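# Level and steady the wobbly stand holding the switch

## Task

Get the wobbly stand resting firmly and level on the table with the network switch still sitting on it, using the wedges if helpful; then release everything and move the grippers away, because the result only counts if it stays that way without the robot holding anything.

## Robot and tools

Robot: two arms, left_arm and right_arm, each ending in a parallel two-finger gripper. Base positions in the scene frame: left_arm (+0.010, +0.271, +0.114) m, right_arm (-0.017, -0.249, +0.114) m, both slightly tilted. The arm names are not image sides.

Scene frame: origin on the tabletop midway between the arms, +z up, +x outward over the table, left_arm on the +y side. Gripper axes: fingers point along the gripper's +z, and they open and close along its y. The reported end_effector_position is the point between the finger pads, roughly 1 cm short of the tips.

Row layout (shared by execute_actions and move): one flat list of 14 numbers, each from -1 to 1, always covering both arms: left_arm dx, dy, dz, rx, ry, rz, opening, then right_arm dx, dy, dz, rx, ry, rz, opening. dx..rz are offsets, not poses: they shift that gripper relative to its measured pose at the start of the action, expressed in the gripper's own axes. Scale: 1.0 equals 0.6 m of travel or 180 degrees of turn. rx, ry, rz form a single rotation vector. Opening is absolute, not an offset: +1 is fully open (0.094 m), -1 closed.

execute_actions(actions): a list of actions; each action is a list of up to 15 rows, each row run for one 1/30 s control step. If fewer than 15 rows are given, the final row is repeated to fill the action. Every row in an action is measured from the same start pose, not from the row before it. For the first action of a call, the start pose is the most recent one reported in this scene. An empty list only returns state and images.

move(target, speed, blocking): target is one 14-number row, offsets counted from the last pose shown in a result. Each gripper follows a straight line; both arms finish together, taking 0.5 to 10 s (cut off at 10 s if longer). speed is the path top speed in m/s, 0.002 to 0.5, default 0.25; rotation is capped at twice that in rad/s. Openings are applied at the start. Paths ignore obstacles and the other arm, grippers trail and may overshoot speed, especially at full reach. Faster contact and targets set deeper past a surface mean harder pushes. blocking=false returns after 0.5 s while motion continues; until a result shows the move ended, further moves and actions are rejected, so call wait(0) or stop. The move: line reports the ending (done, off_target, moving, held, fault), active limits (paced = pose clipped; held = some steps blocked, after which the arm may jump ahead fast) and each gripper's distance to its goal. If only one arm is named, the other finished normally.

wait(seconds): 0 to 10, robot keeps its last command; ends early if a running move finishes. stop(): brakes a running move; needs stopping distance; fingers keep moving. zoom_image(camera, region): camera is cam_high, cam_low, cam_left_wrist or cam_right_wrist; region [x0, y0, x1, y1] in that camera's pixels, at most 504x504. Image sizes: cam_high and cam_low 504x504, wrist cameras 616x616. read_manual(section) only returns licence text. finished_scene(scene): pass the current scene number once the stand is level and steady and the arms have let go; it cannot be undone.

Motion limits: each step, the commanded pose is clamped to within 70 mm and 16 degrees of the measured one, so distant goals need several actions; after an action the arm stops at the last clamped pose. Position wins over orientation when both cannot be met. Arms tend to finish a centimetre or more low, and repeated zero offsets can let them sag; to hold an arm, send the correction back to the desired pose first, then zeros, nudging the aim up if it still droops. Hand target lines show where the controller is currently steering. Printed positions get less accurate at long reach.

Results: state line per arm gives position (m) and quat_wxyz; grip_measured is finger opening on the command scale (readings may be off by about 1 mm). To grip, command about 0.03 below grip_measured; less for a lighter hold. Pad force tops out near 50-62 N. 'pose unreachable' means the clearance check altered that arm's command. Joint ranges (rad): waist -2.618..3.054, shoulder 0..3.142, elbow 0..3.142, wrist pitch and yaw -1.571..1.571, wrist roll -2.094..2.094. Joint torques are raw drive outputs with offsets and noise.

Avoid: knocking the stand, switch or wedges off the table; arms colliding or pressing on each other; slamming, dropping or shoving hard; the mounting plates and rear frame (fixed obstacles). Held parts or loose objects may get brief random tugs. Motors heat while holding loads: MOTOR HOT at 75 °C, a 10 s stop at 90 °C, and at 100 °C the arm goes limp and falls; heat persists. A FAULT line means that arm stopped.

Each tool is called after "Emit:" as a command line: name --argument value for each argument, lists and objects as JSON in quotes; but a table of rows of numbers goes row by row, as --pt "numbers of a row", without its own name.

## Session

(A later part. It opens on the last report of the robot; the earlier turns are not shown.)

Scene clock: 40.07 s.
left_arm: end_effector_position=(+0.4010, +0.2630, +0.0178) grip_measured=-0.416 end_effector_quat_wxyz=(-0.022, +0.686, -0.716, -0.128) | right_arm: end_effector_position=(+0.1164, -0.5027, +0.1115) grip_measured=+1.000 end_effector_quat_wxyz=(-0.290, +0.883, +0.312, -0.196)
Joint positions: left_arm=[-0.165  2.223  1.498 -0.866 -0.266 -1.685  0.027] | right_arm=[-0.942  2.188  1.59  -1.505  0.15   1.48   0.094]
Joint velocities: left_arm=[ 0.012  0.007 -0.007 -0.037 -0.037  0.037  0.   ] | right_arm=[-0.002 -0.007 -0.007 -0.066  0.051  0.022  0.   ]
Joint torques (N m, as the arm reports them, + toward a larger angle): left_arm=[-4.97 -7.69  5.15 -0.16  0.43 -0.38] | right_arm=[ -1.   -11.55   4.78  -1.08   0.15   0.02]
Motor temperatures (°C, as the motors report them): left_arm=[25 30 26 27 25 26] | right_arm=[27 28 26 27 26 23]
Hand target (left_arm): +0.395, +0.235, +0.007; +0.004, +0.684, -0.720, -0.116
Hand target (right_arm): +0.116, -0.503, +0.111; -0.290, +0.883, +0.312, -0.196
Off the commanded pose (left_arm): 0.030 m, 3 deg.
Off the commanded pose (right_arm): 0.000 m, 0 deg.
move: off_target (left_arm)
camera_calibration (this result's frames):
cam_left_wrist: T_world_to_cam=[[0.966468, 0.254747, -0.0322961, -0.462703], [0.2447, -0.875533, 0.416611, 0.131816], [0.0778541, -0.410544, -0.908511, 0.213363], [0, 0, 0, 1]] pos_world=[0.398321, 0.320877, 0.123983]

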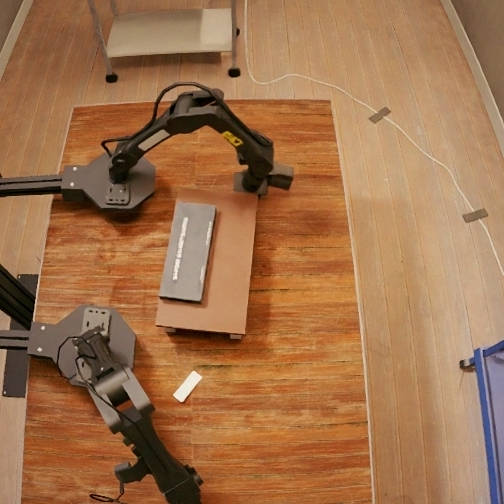

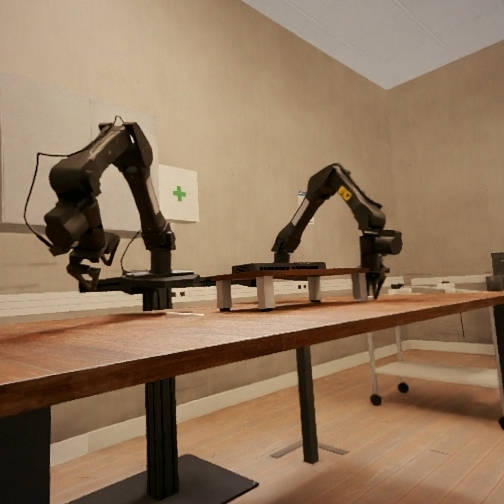

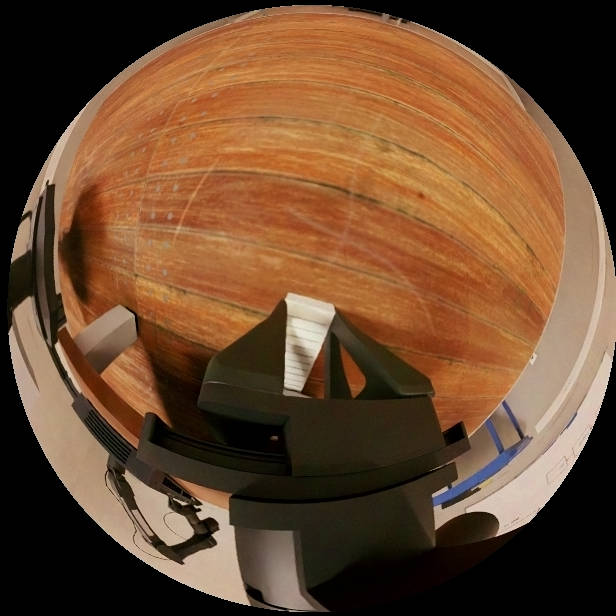

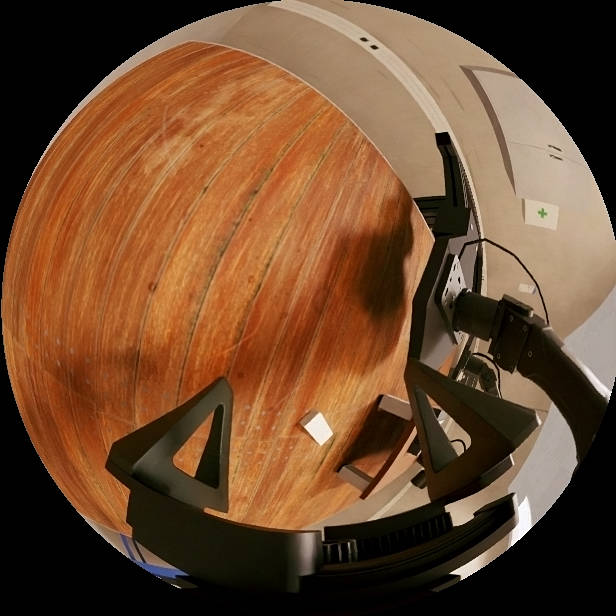

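Emit:
move --target '[-0.01,0,0,0,0,0,-0.1,0,0,0,0,0,0,1]' --speed 0.05

Emit:
move --target '[-0.13,0,-0.005,0,0,0,-0.1,0,0,0,0,0,0,1]' --speed 0.1

Emit:
move --target '[0,0,0,0,0.2,0,-0.85,0,0,0,0,0,0,1]' --speed 0.2

Scene clock: 41.23 s.
left_arm: end_effector_position=(+0.3972, +0.2646, +0.0195) grip_measured=-0.103 end_effector_quat_wxyz=(-0.017, +0.683, -0.718, -0.135) | right_arm: end_effector_position=(+0.1164, -0.5027, +0.1115) grip_measured=+1.000 end_effector_quat_wxyz=(-0.290, +0.883, +0.312, -0.196)
Joint positions: left_arm=[-0.164  2.22   1.498 -0.884 -0.268 -1.678  0.042] | right_arm=[-0.942  2.188  1.59  -1.505  0.15   1.48   0.094]
Joint velocities: left_arm=[ 0.002  0.022 -0.002 -0.037 -0.095  0.007  0.   ] | right_arm=[-0.007  0.002  0.017 -0.022 -0.081  0.037  0.   ]
Joint torques (N m, as the arm reports them, + toward a larger angle): left_arm=[  0.35 -10.6    4.17  -0.04  -0.09   0.09] | right_arm=[ -0.96 -11.54   4.82  -1.07   0.14   0.01]
Motor temperatures (°C, as the motors report them): left_arm=[25 30 26 27 25 26] | right_arm=[27 28 26 27 26 23]
Hand target (left_arm): +0.401, +0.269, +0.019; -0.022, +0.687, -0.715, -0.128
Hand target (right_arm): +0.116, -0.503, +0.111; -0.290, +0.883, +0.312, -0.196
Off the commanded pose (left_arm): 0.006 m, 1 deg.
Off the commanded pose (right_arm): 0.000 m, 0 deg.
move: done
camera_calibration (this result's frames):
cam_left_wrist: T_world_to_cam=[[0.967524, 0.248073, -0.0485576, -0.45764], [0.24581, -0.878516, 0.409618, 0.133914], [0.0589567, -0.408251, -0.910964, 0.222756], [0, 0, 0, 1]] pos_world=[0.396727, 0.322115, 0.125847]

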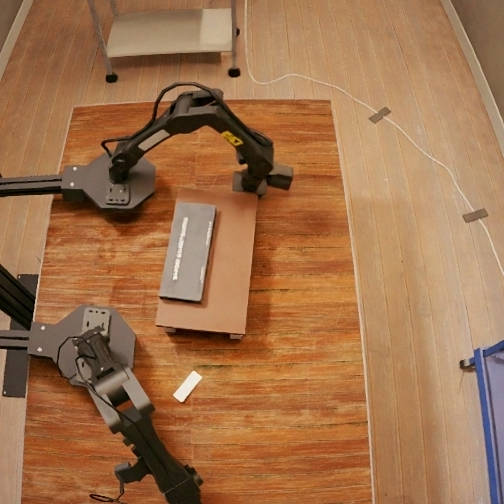

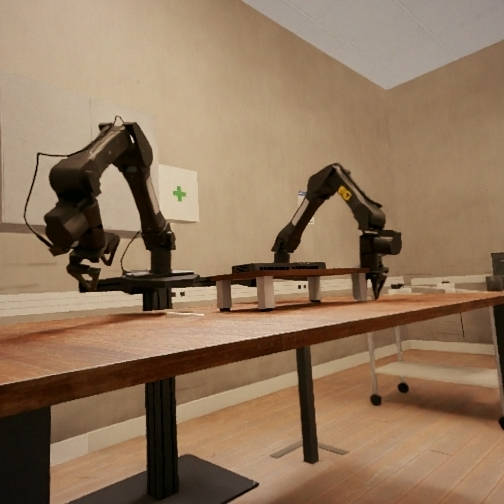

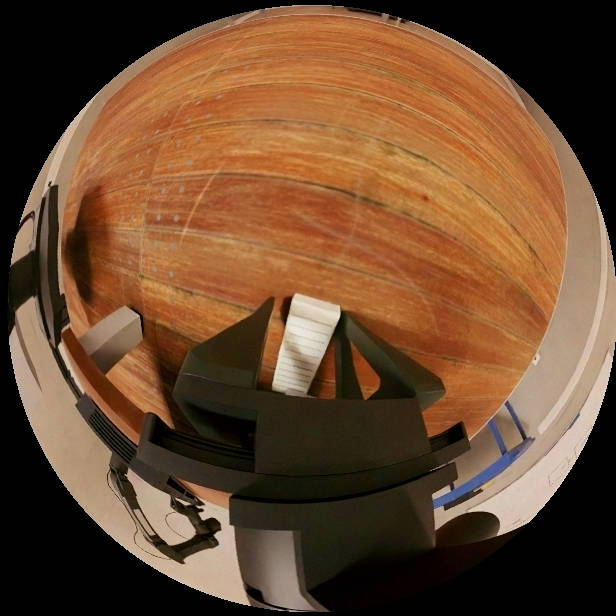

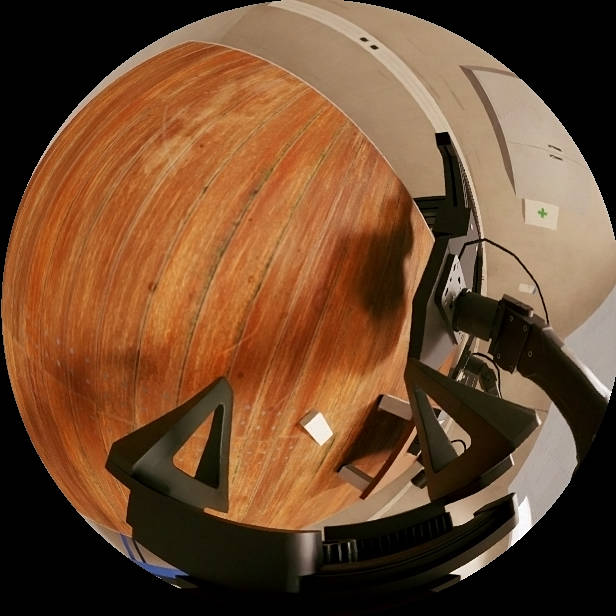

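Scene clock: 42.43 s.
left_arm: end_effector_position=(+0.3965, +0.3373, +0.0263) grip_measured=-0.103 end_effector_quat_wxyz=(-0.006, +0.684, -0.716, -0.138) | right_arm: end_effector_position=(+0.1164, -0.5027, +0.1115) grip_measured=+1.000 end_effector_quat_wxyz=(-0.290, +0.883, +0.312, -0.196)
Joint positions: left_arm=[ 0.022  2.192  1.498 -0.885 -0.26  -1.493  0.042] | right_arm=[-0.942  2.188  1.59  -1.505  0.15   1.48   0.094]
Joint velocities: left_arm=[-0.002 -0.002  0.012  0.051 -0.051 -0.007 -0.002] | right_arm=[ 0.017 -0.012 -0.002  0.022  0.007 -0.022  0.   ]
Joint torques (N m, as the arm reports them, + toward a larger angle): left_arm=[ -0.38 -12.51   5.68  -0.34  -0.22   0.07] | right_arm=[ -0.99 -11.54   4.73  -1.07   0.14   0.02]
Motor temperatures (°C, as the motors report them): left_arm=[25 31 26 27 25 26] | right_arm=[27 28 26 27 26 23]
Hand target (left_arm): +0.403, +0.341, +0.040; -0.019, +0.683, -0.718, -0.135
Hand target (right_arm): +0.116, -0.503, +0.111; -0.290, +0.883, +0.312, -0.196
Off the commanded pose (left_arm): 0.014 m, 1 deg.
Off the commanded pose (right_arm): 0.000 m, 0 deg.
move: off_target (left_arm)
camera_calibration (this result's frames):
cam_left_wrist: T_world_to_cam=[[0.964249, 0.255252, -0.0712066, -0.475185], [0.261439, -0.872417, 0.412963, 0.18681], [0.043288, -0.416815, -0.90796, 0.267752], [0, 0, 0, 1]] pos_world=[0.397767, 0.395871, 0.132127]

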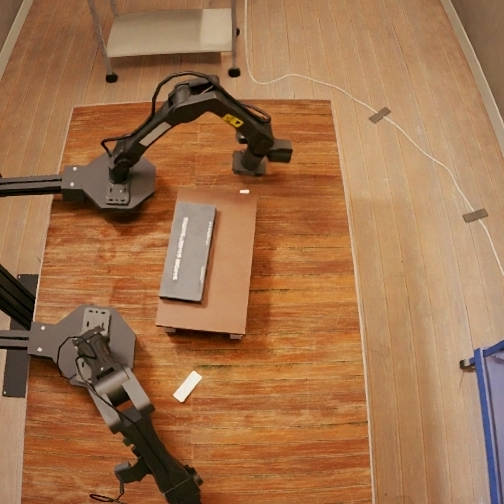

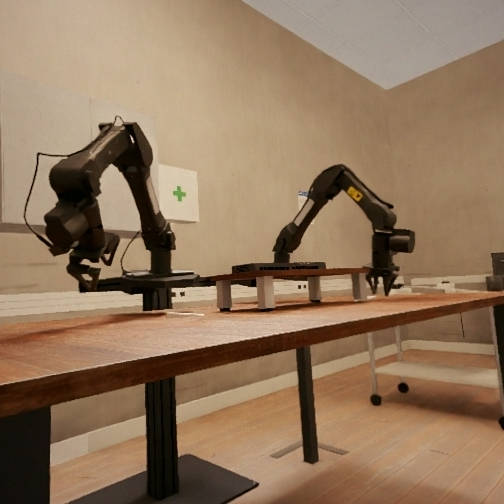

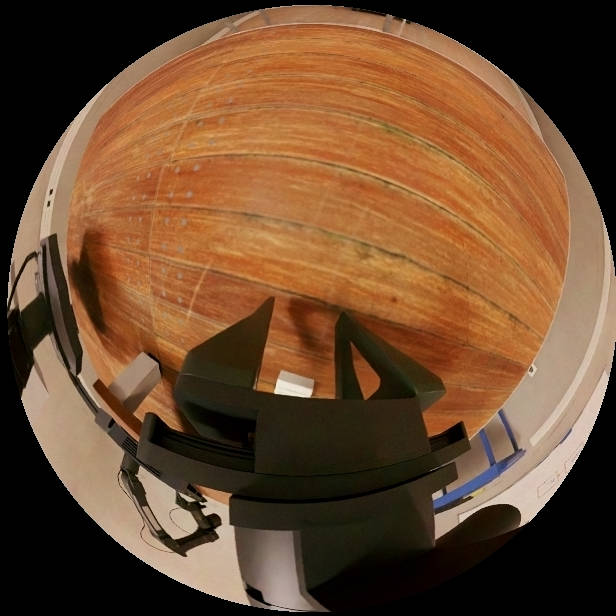

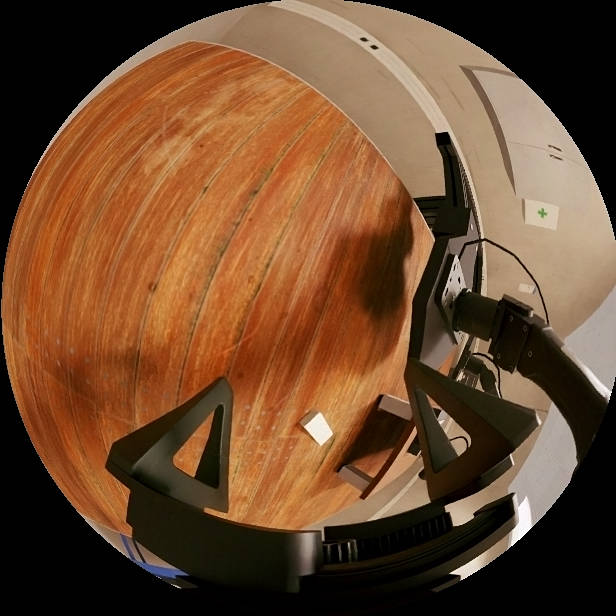

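Scene clock: 44.57 s.
left_arm: end_effector_position=(+0.3907, +0.3370, +0.0197) grip_measured=-0.847 end_effector_quat_wxyz=(+0.213, +0.695, -0.683, +0.073) | right_arm: end_effector_position=(+0.1164, -0.5027, +0.1115) grip_measured=+1.000 end_effector_quat_wxyz=(-0.290, +0.883, +0.312, -0.196)
Joint positions: left_arm=[ 0.283  2.316  1.653 -1.06   0.325 -1.218  0.007] | right_arm=[-0.942  2.188  1.59  -1.505  0.15   1.48   0.094]
Joint velocities: left_arm=[ 0.002  0.017 -0.007 -0.007 -0.007 -0.066 -0.001] | right_arm=[ 0.007 -0.017  0.002 -0.037 -0.007  0.022  0.   ]
Joint torques (N m, as the arm reports them, + toward a larger angle): left_arm=[  0.23 -10.86   7.09  -0.71   0.27   0.03] | right_arm=[ -0.97 -11.46   4.79  -1.09   0.15   0.02]
Motor temperatures (°C, as the motors report them): left_arm=[25 31 26 27 25 26] | right_arm=[27 28 26 27 26 23]
Hand target (left_arm): +0.396, +0.339, +0.027; +0.212, +0.694, -0.683, +0.079
Hand target (right_arm): +0.116, -0.503, +0.111; -0.290, +0.883, +0.312, -0.196
Off the commanded pose (left_arm): 0.009 m, 1 deg.
Off the commanded pose (right_arm): 0.000 m, 0 deg.
move: done
camera_calibration (this result's frames):
cam_left_wrist: T_world_to_cam=[[0.928135, 0.271177, -0.255006, -0.457647], [0.356601, -0.451233, 0.818061, 0.00369806], [0.106772, -0.850207, -0.515507, 0.375414], [0, 0, 0, 1]] pos_world=[0.383356, 0.444951, 0.0738006]

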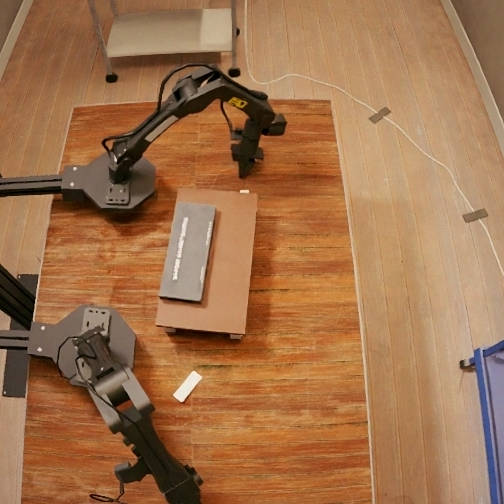

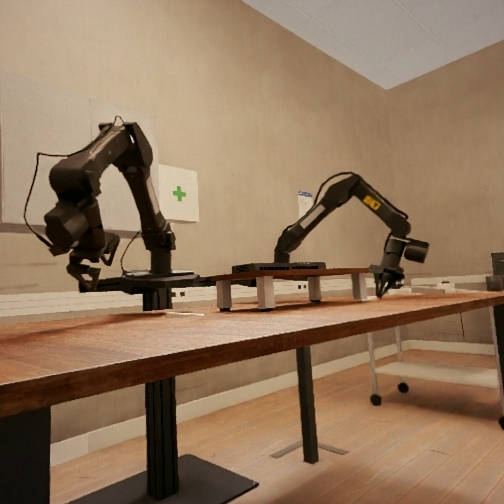

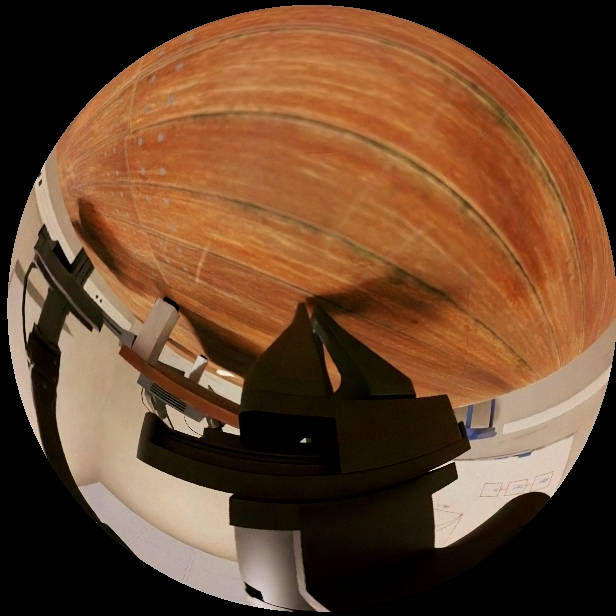

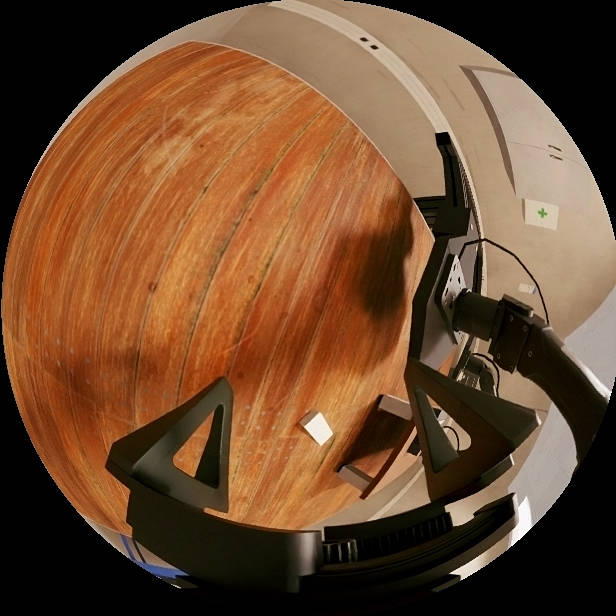

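Emit:
move --target '[0.12,-0.005,0.058,0,0,0,-0.85,0,0,0,0,0,0,1]' --speed 0.04

Emit:
zoom_image --camera "cam_low" --region '[310, 255, 420, 315]'

Scene clock: 47.27 s.
left_arm: end_effector_position=(+0.3879, +0.2620, +0.0177) grip_measured=-0.847 end_effector_quat_wxyz=(+0.224, +0.695, -0.680, +0.063) | right_arm: end_effector_position=(+0.1164, -0.5027, +0.1115) grip_measured=+1.000 end_effector_quat_wxyz=(-0.290, +0.883, +0.312, -0.196)
Joint positions: left_arm=[ 0.104  2.269  1.541 -0.963  0.344 -1.406  0.007] | right_arm=[-0.942  2.188  1.59  -1.505  0.15   1.48   0.094]
Joint velocities: left_arm=[-0.002  0.002  0.002 -0.007 -0.022 -0.051  0.   ] | right_arm=[ 0.002 -0.017  0.002  0.081  0.022 -0.007  0.   ]
Joint torques (N m, as the arm reports them, + toward a larger angle): left_arm=[ -1.6  -11.43   2.05   0.03   0.28  -0.12] | right_arm=[ -1.03 -11.58   4.79  -1.08   0.14   0.01]
Motor temperatures (°C, as the motors report them): left_arm=[25 31 26 27 25 26] | right_arm=[27 28 26 27 26 23]
Hand target (left_arm): +0.391, +0.256, +0.016; +0.215, +0.694, -0.683, +0.074
Hand target (right_arm): +0.116, -0.503, +0.111; -0.290, +0.883, +0.312, -0.196
Off the commanded pose (left_arm): 0.006 m, 2 deg.
Off the commanded pose (right_arm): 0.000 m, 0 deg.
move: done
camera_calibration (this result's frames):
cam_left_wrist: T_world_to_cam=[[0.920475, 0.269615, -0.282903, -0.431327], [0.380209, -0.450424, 0.807811, -0.0366897], [0.0903719, -0.851132, -0.517114, 0.317535], [0, 0, 0, 1]] pos_world=[0.382279, 0.37003, 0.0718166]

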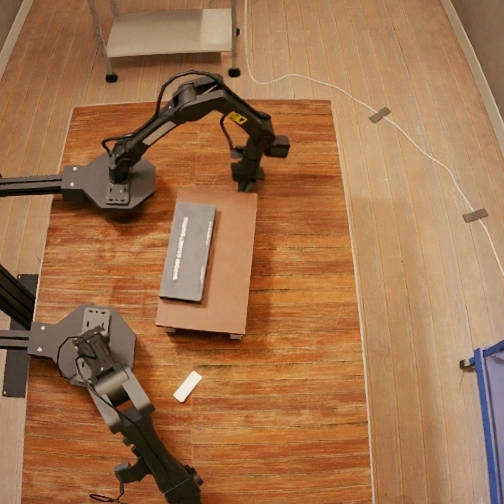

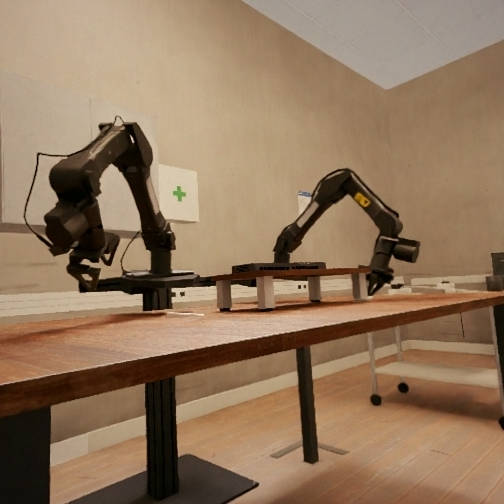

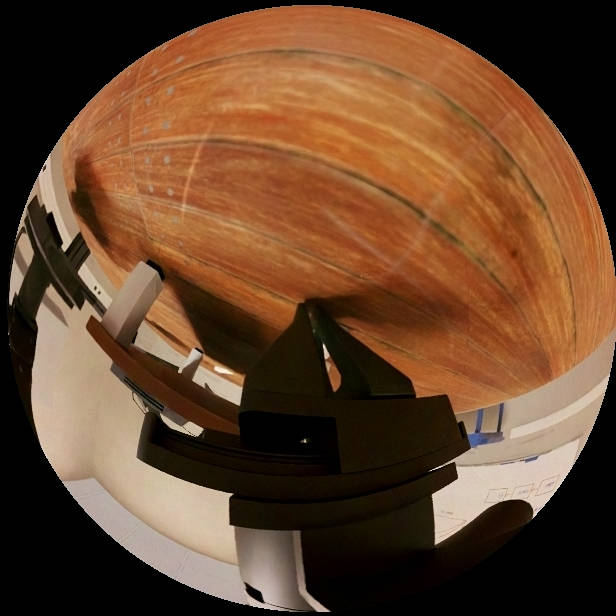

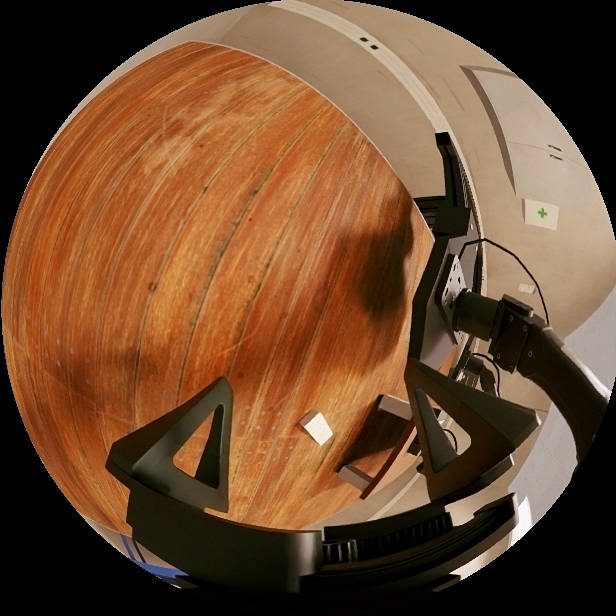

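Region (310, 255, 420, 315) of cam_low's 504x504 image, scaled by 4.582, with more detail than that image has; it fills the top 275 rows of this view, and the rest is white.

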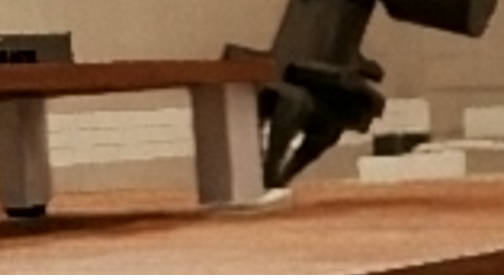

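Emit:
move --target '[0.035,0,0.015,0,0,0,-0.85,0,0,0,0,0,0,1]' --speed 0.02

Emit:
zoom_image --camera "cam_low" --region '[200, 255, 420, 325]'

Scene clock: 48.90 s.
left_arm: end_effector_position=(+0.3887, +0.2462, +0.0182) grip_measured=-0.847 end_effector_quat_wxyz=(+0.226, +0.697, -0.678, +0.058) | right_arm: end_effector_position=(+0.1164, -0.5027, +0.1115) grip_measured=+1.000 end_effector_quat_wxyz=(-0.290, +0.883, +0.312, -0.196)
Joint positions: left_arm=[ 0.063  2.269  1.541 -0.957  0.343 -1.454  0.007] | right_arm=[-0.942  2.188  1.59  -1.505  0.15   1.48   0.094]
Joint velocities: left_arm=[-0.002  0.002  0.002 -0.007  0.022 -0.051  0.001] | right_arm=[-0.022  0.002 -0.002  0.007 -0.066 -0.037  0.   ]
Joint torques (N m, as the arm reports them, + toward a larger angle): left_arm=[ -1.91 -11.44   1.93  -0.13   0.25  -0.1 ] | right_arm=[ -0.93 -11.54   4.76  -1.09   0.16   0.01]
Motor temperatures (°C, as the motors report them): left_arm=[25 31 26 27 25 26] | right_arm=[27 28 26 27 26 23]
Hand target (left_arm): +0.387, +0.239, +0.018; +0.225, +0.695, -0.680, +0.063
Hand target (right_arm): +0.116, -0.503, +0.111; -0.290, +0.883, +0.312, -0.196
Off the commanded pose (left_arm): 0.007 m, 1 deg.
Off the commanded pose (right_arm): 0.000 m, 0 deg.
move: done
camera_calibration (this result's frames):
cam_left_wrist: T_world_to_cam=[[0.916748, 0.272851, -0.291762, -0.426848], [0.390025, -0.453527, 0.80137, -0.0474459], [0.0863327, -0.848449, -0.522189, 0.305293], [0, 0, 0, 1]] pos_world=[0.383461, 0.353974, 0.0729043]

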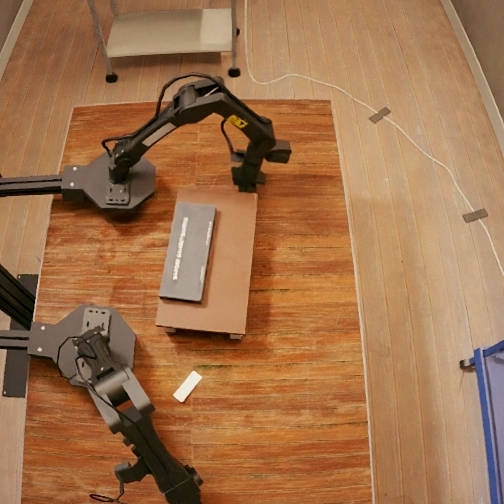

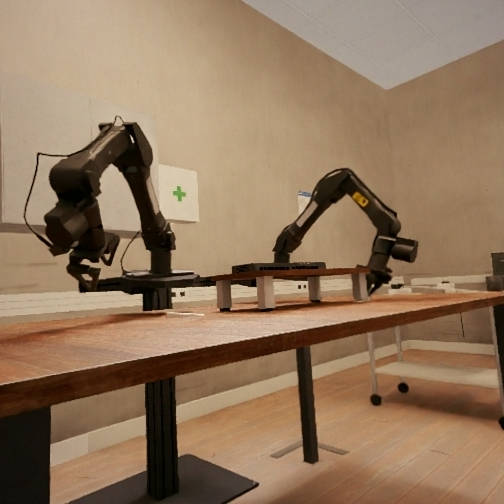

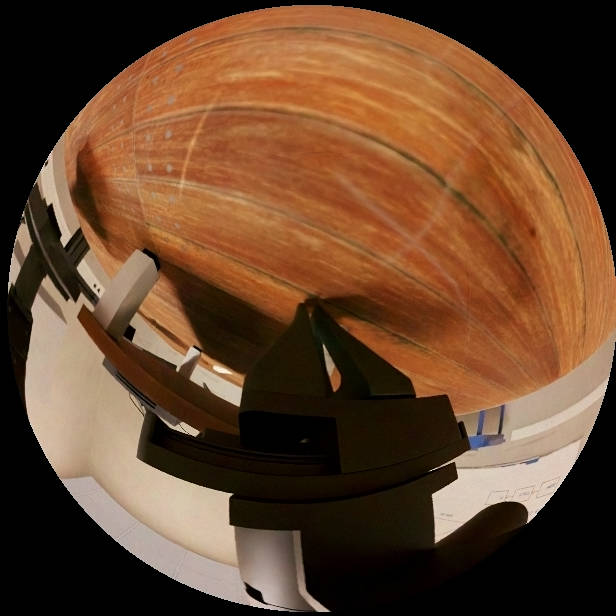

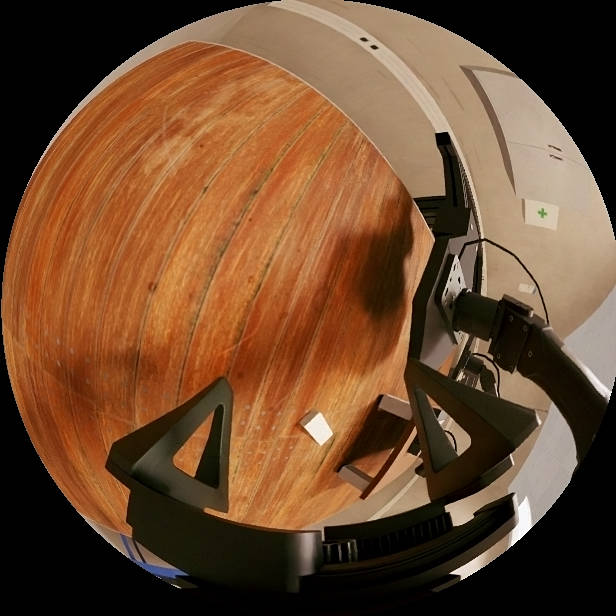

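Region (200, 255, 420, 325) of cam_low's 504x504 image, scaled by 2.291, with more detail than that image has; it fills the top 160 rows of this view, and the rest is white.

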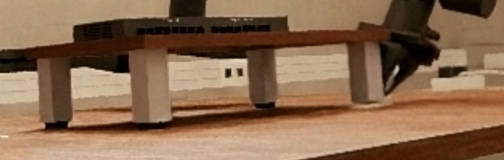

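Emit:
zoom_image --camera "cam_low" --region '[335, 280, 395, 310]'

Emit:
zoom_image --camera "cam_low" --region '[290, 285, 350, 315]'

Region (335, 280, 395, 310) of cam_low's 504x504 image, scaled by 8.400, with more detail than that image has.

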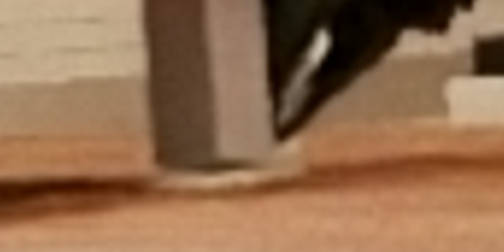

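Region (290, 285, 350, 315) of cam_low's 504x504 image, scaled by 8.400, with more detail than that image has.

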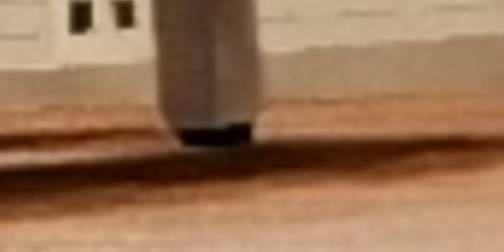

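Emit:
move --target '[0.022,0,0.01,0,0,0,-0.85,0,0,0,0,0,0,1]' --speed 0.015

Emit:
zoom_image --camera "cam_low" --region '[335, 280, 395, 310]'

Emit:
zoom_image --camera "cam_low" --region '[200, 285, 340, 325]'

Scene clock: 50.53 s.
left_arm: end_effector_position=(+0.3882, +0.2452, +0.0176) grip_measured=-0.847 end_effector_quat_wxyz=(+0.223, +0.703, -0.673, +0.050) | right_arm: end_effector_position=(+0.1164, -0.5027, +0.1115) grip_measured=+1.000 end_effector_quat_wxyz=(-0.290, +0.883, +0.312, -0.196)
Joint positions: left_arm=[ 0.055  2.269  1.541 -0.957  0.331 -1.48   0.007] | right_arm=[-0.942  2.188  1.59  -1.505  0.15   1.48   0.094]
Joint velocities: left_arm=[-0.022  0.012 -0.007 -0.051  0.007 -0.051 -0.   ] | right_arm=[-0.012  0.002 -0.002 -0.037 -0.051  0.022  0.   ]
Joint torques (N m, as the arm reports them, + toward a larger angle): left_arm=[ -2.99 -10.92   2.92  -0.19   0.35  -0.09] | right_arm=[ -0.99 -11.5    4.78  -1.08   0.15   0.02]
Motor temperatures (°C, as the motors report them): left_arm=[25 31 26 27 25 26] | right_arm=[27 28 26 27 26 23]
Hand target (left_arm): +0.388, +0.232, +0.018; +0.226, +0.697, -0.678, +0.058
Hand target (right_arm): +0.116, -0.503, +0.111; -0.290, +0.883, +0.312, -0.196
Off the commanded pose (left_arm): 0.013 m, 1 deg.
Off the commanded pose (right_arm): 0.000 m, 0 deg.
move: off_target (left_arm)
camera_calibration (this result's frames):
cam_left_wrist: T_world_to_cam=[[0.910134, 0.289201, -0.29668, -0.427661], [0.404139, -0.461973, 0.789463, -0.050429], [0.0912552, -0.838417, -0.537335, 0.300021], [0, 0, 0, 1]] pos_world=[0.38223, 0.351926, 0.0741456]

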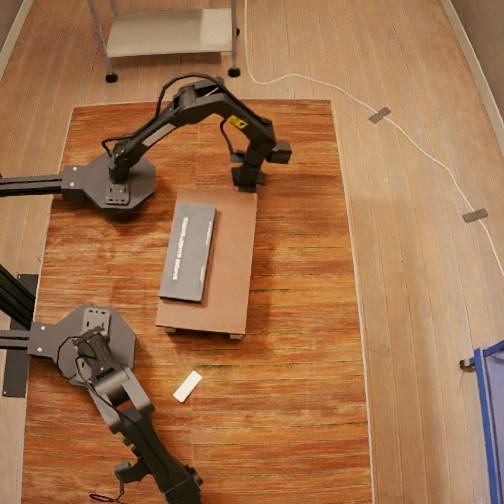

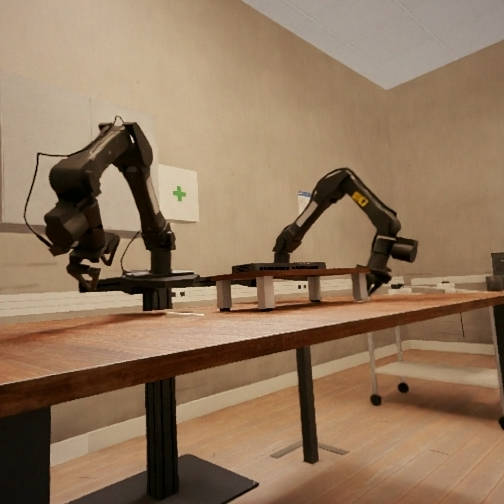

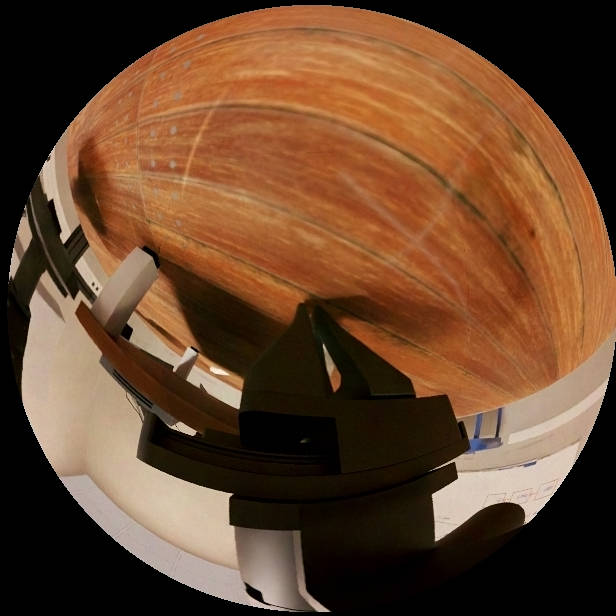

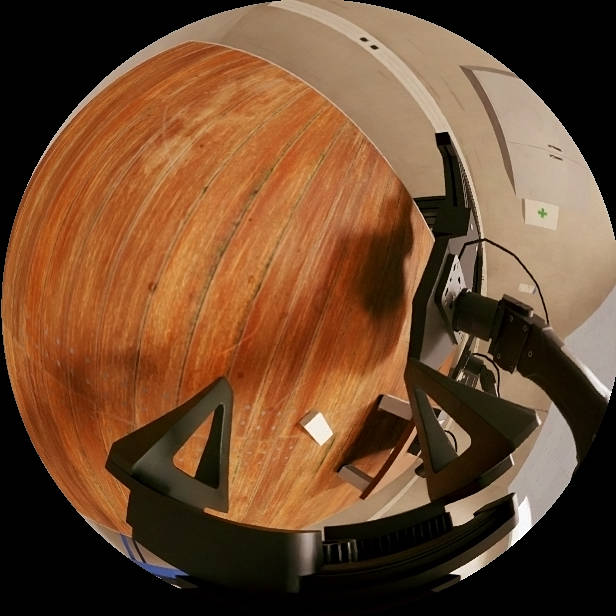

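Region (335, 280, 395, 310) of cam_low's 504x504 image, scaled by 8.400, with more detail than that image has.

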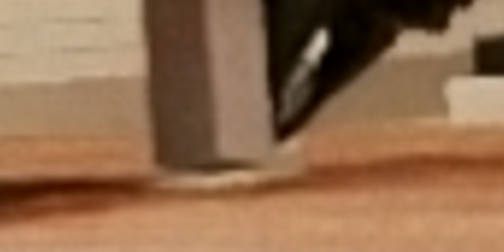

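Region (200, 285, 340, 325) of cam_low's 504x504 image, scaled by 3.600, with more detail than that image has; it fills the top 144 rows of this view, and the rest is white.

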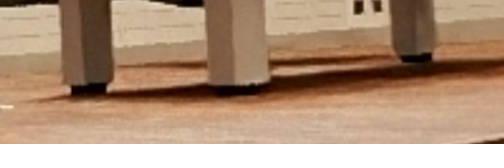

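Emit:
move --target '[-0.17,0,-0.11,0,0,0,-0.85,0,0,0,0,0,0,1]' --speed 0.12

Emit:
zoom_image --camera "cam_left_wrist" --region '[130, 280, 330, 430]'

Emit:
zoom_image --camera "cam_low" --region '[335, 280, 395, 310]'

Scene clock: 53.30 s.
left_arm: end_effector_position=(+0.3902, +0.3626, +0.0328) grip_measured=-0.847 end_effector_quat_wxyz=(+0.225, +0.706, -0.669, +0.052) | right_arm: end_effector_position=(+0.1164, -0.5027, +0.1115) grip_measured=+1.000 end_effector_quat_wxyz=(-0.290, +0.883, +0.312, -0.196)
Joint positions: left_arm=[ 0.331  2.353  1.777 -1.197  0.294 -1.202  0.007] | right_arm=[-0.942  2.188  1.59  -1.505  0.15   1.48   0.094]
Joint velocities: left_arm=[-0.002 -0.022 -0.002 -0.037 -0.051  0.007 -0.   ] | right_arm=[-0.002 -0.002 -0.012 -0.051  0.051 -0.007  0.   ]
Joint torques (N m, as the arm reports them, + toward a larger angle): left_arm=[  0.04 -11.31   7.34  -0.83   0.05   0.01] | right_arm=[ -0.96 -11.52   4.76  -1.07   0.15   0.01]
Motor temperatures (°C, as the motors report them): left_arm=[25 31 26 27 25 26] | right_arm=[27 28 26 27 26 23]
Hand target (left_arm): +0.394, +0.366, +0.040; +0.220, +0.704, -0.674, +0.049
Hand target (right_arm): +0.116, -0.503, +0.111; -0.290, +0.883, +0.312, -0.196
Off the commanded pose (left_arm): 0.008 m, 1 deg.
Off the commanded pose (right_arm): 0.000 m, 0 deg.
move: done
camera_calibration (this result's frames):
cam_left_wrist: T_world_to_cam=[[0.906722, 0.296911, -0.299498, -0.460339], [0.410039, -0.454619, 0.790689, -0.014019], [0.0986068, -0.839741, -0.533958, 0.403931], [0, 0, 0, 1]] pos_world=[0.383317, 0.469504, 0.0888964]

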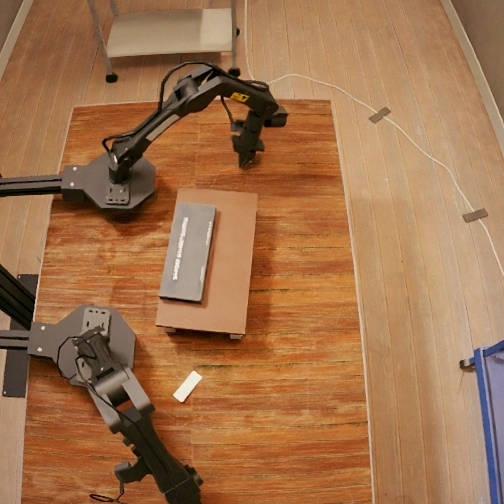

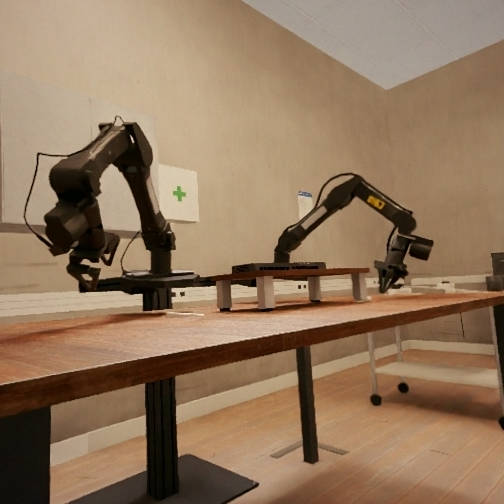

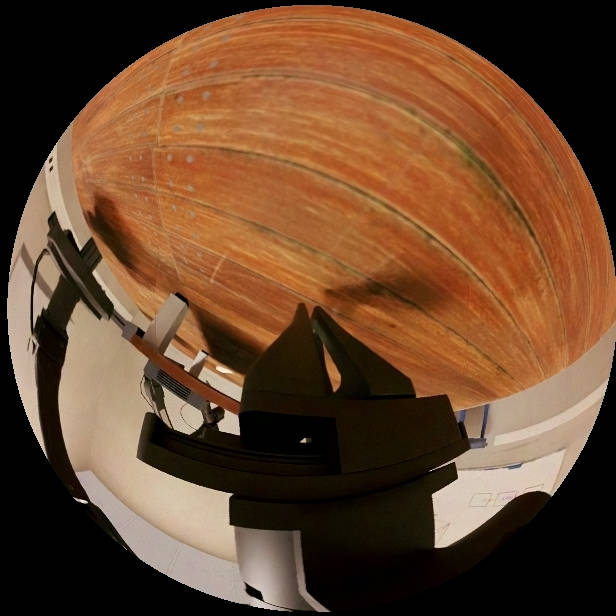

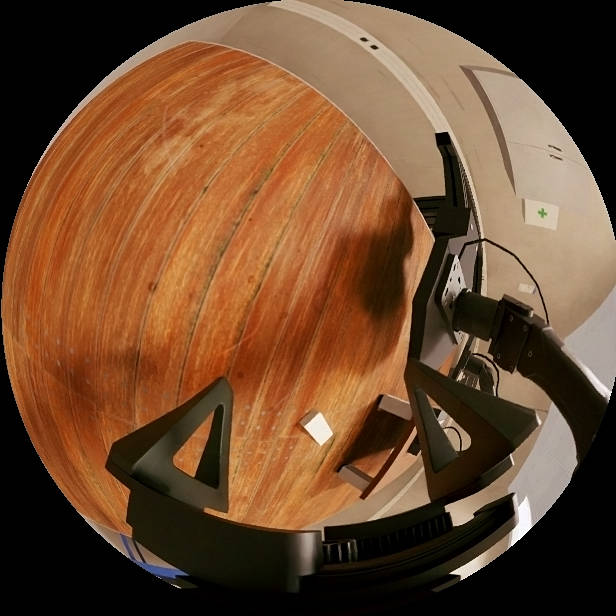

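Region (130, 280, 330, 430) of cam_left_wrist's 616x616 image, scaled by 2.520, with more detail than that image has; it fills the top 378 rows of this view, and the rest is white.

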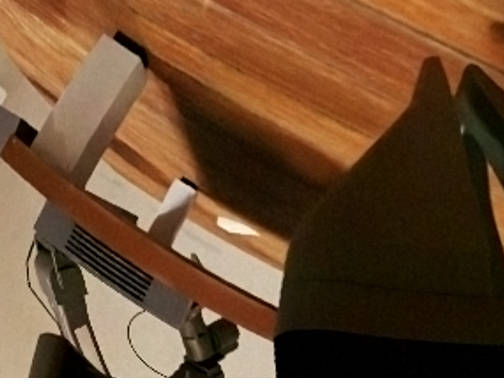

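Region (335, 280, 395, 310) of cam_low's 504x504 image, scaled by 8.400, with more detail than that image has.

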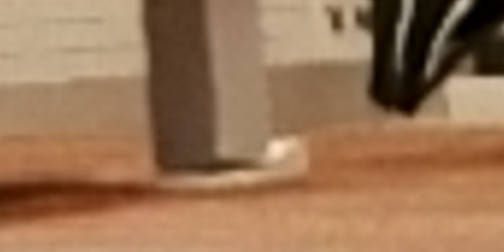

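Emit:
finished_scene --scene 1

The scene is finished: the task was done.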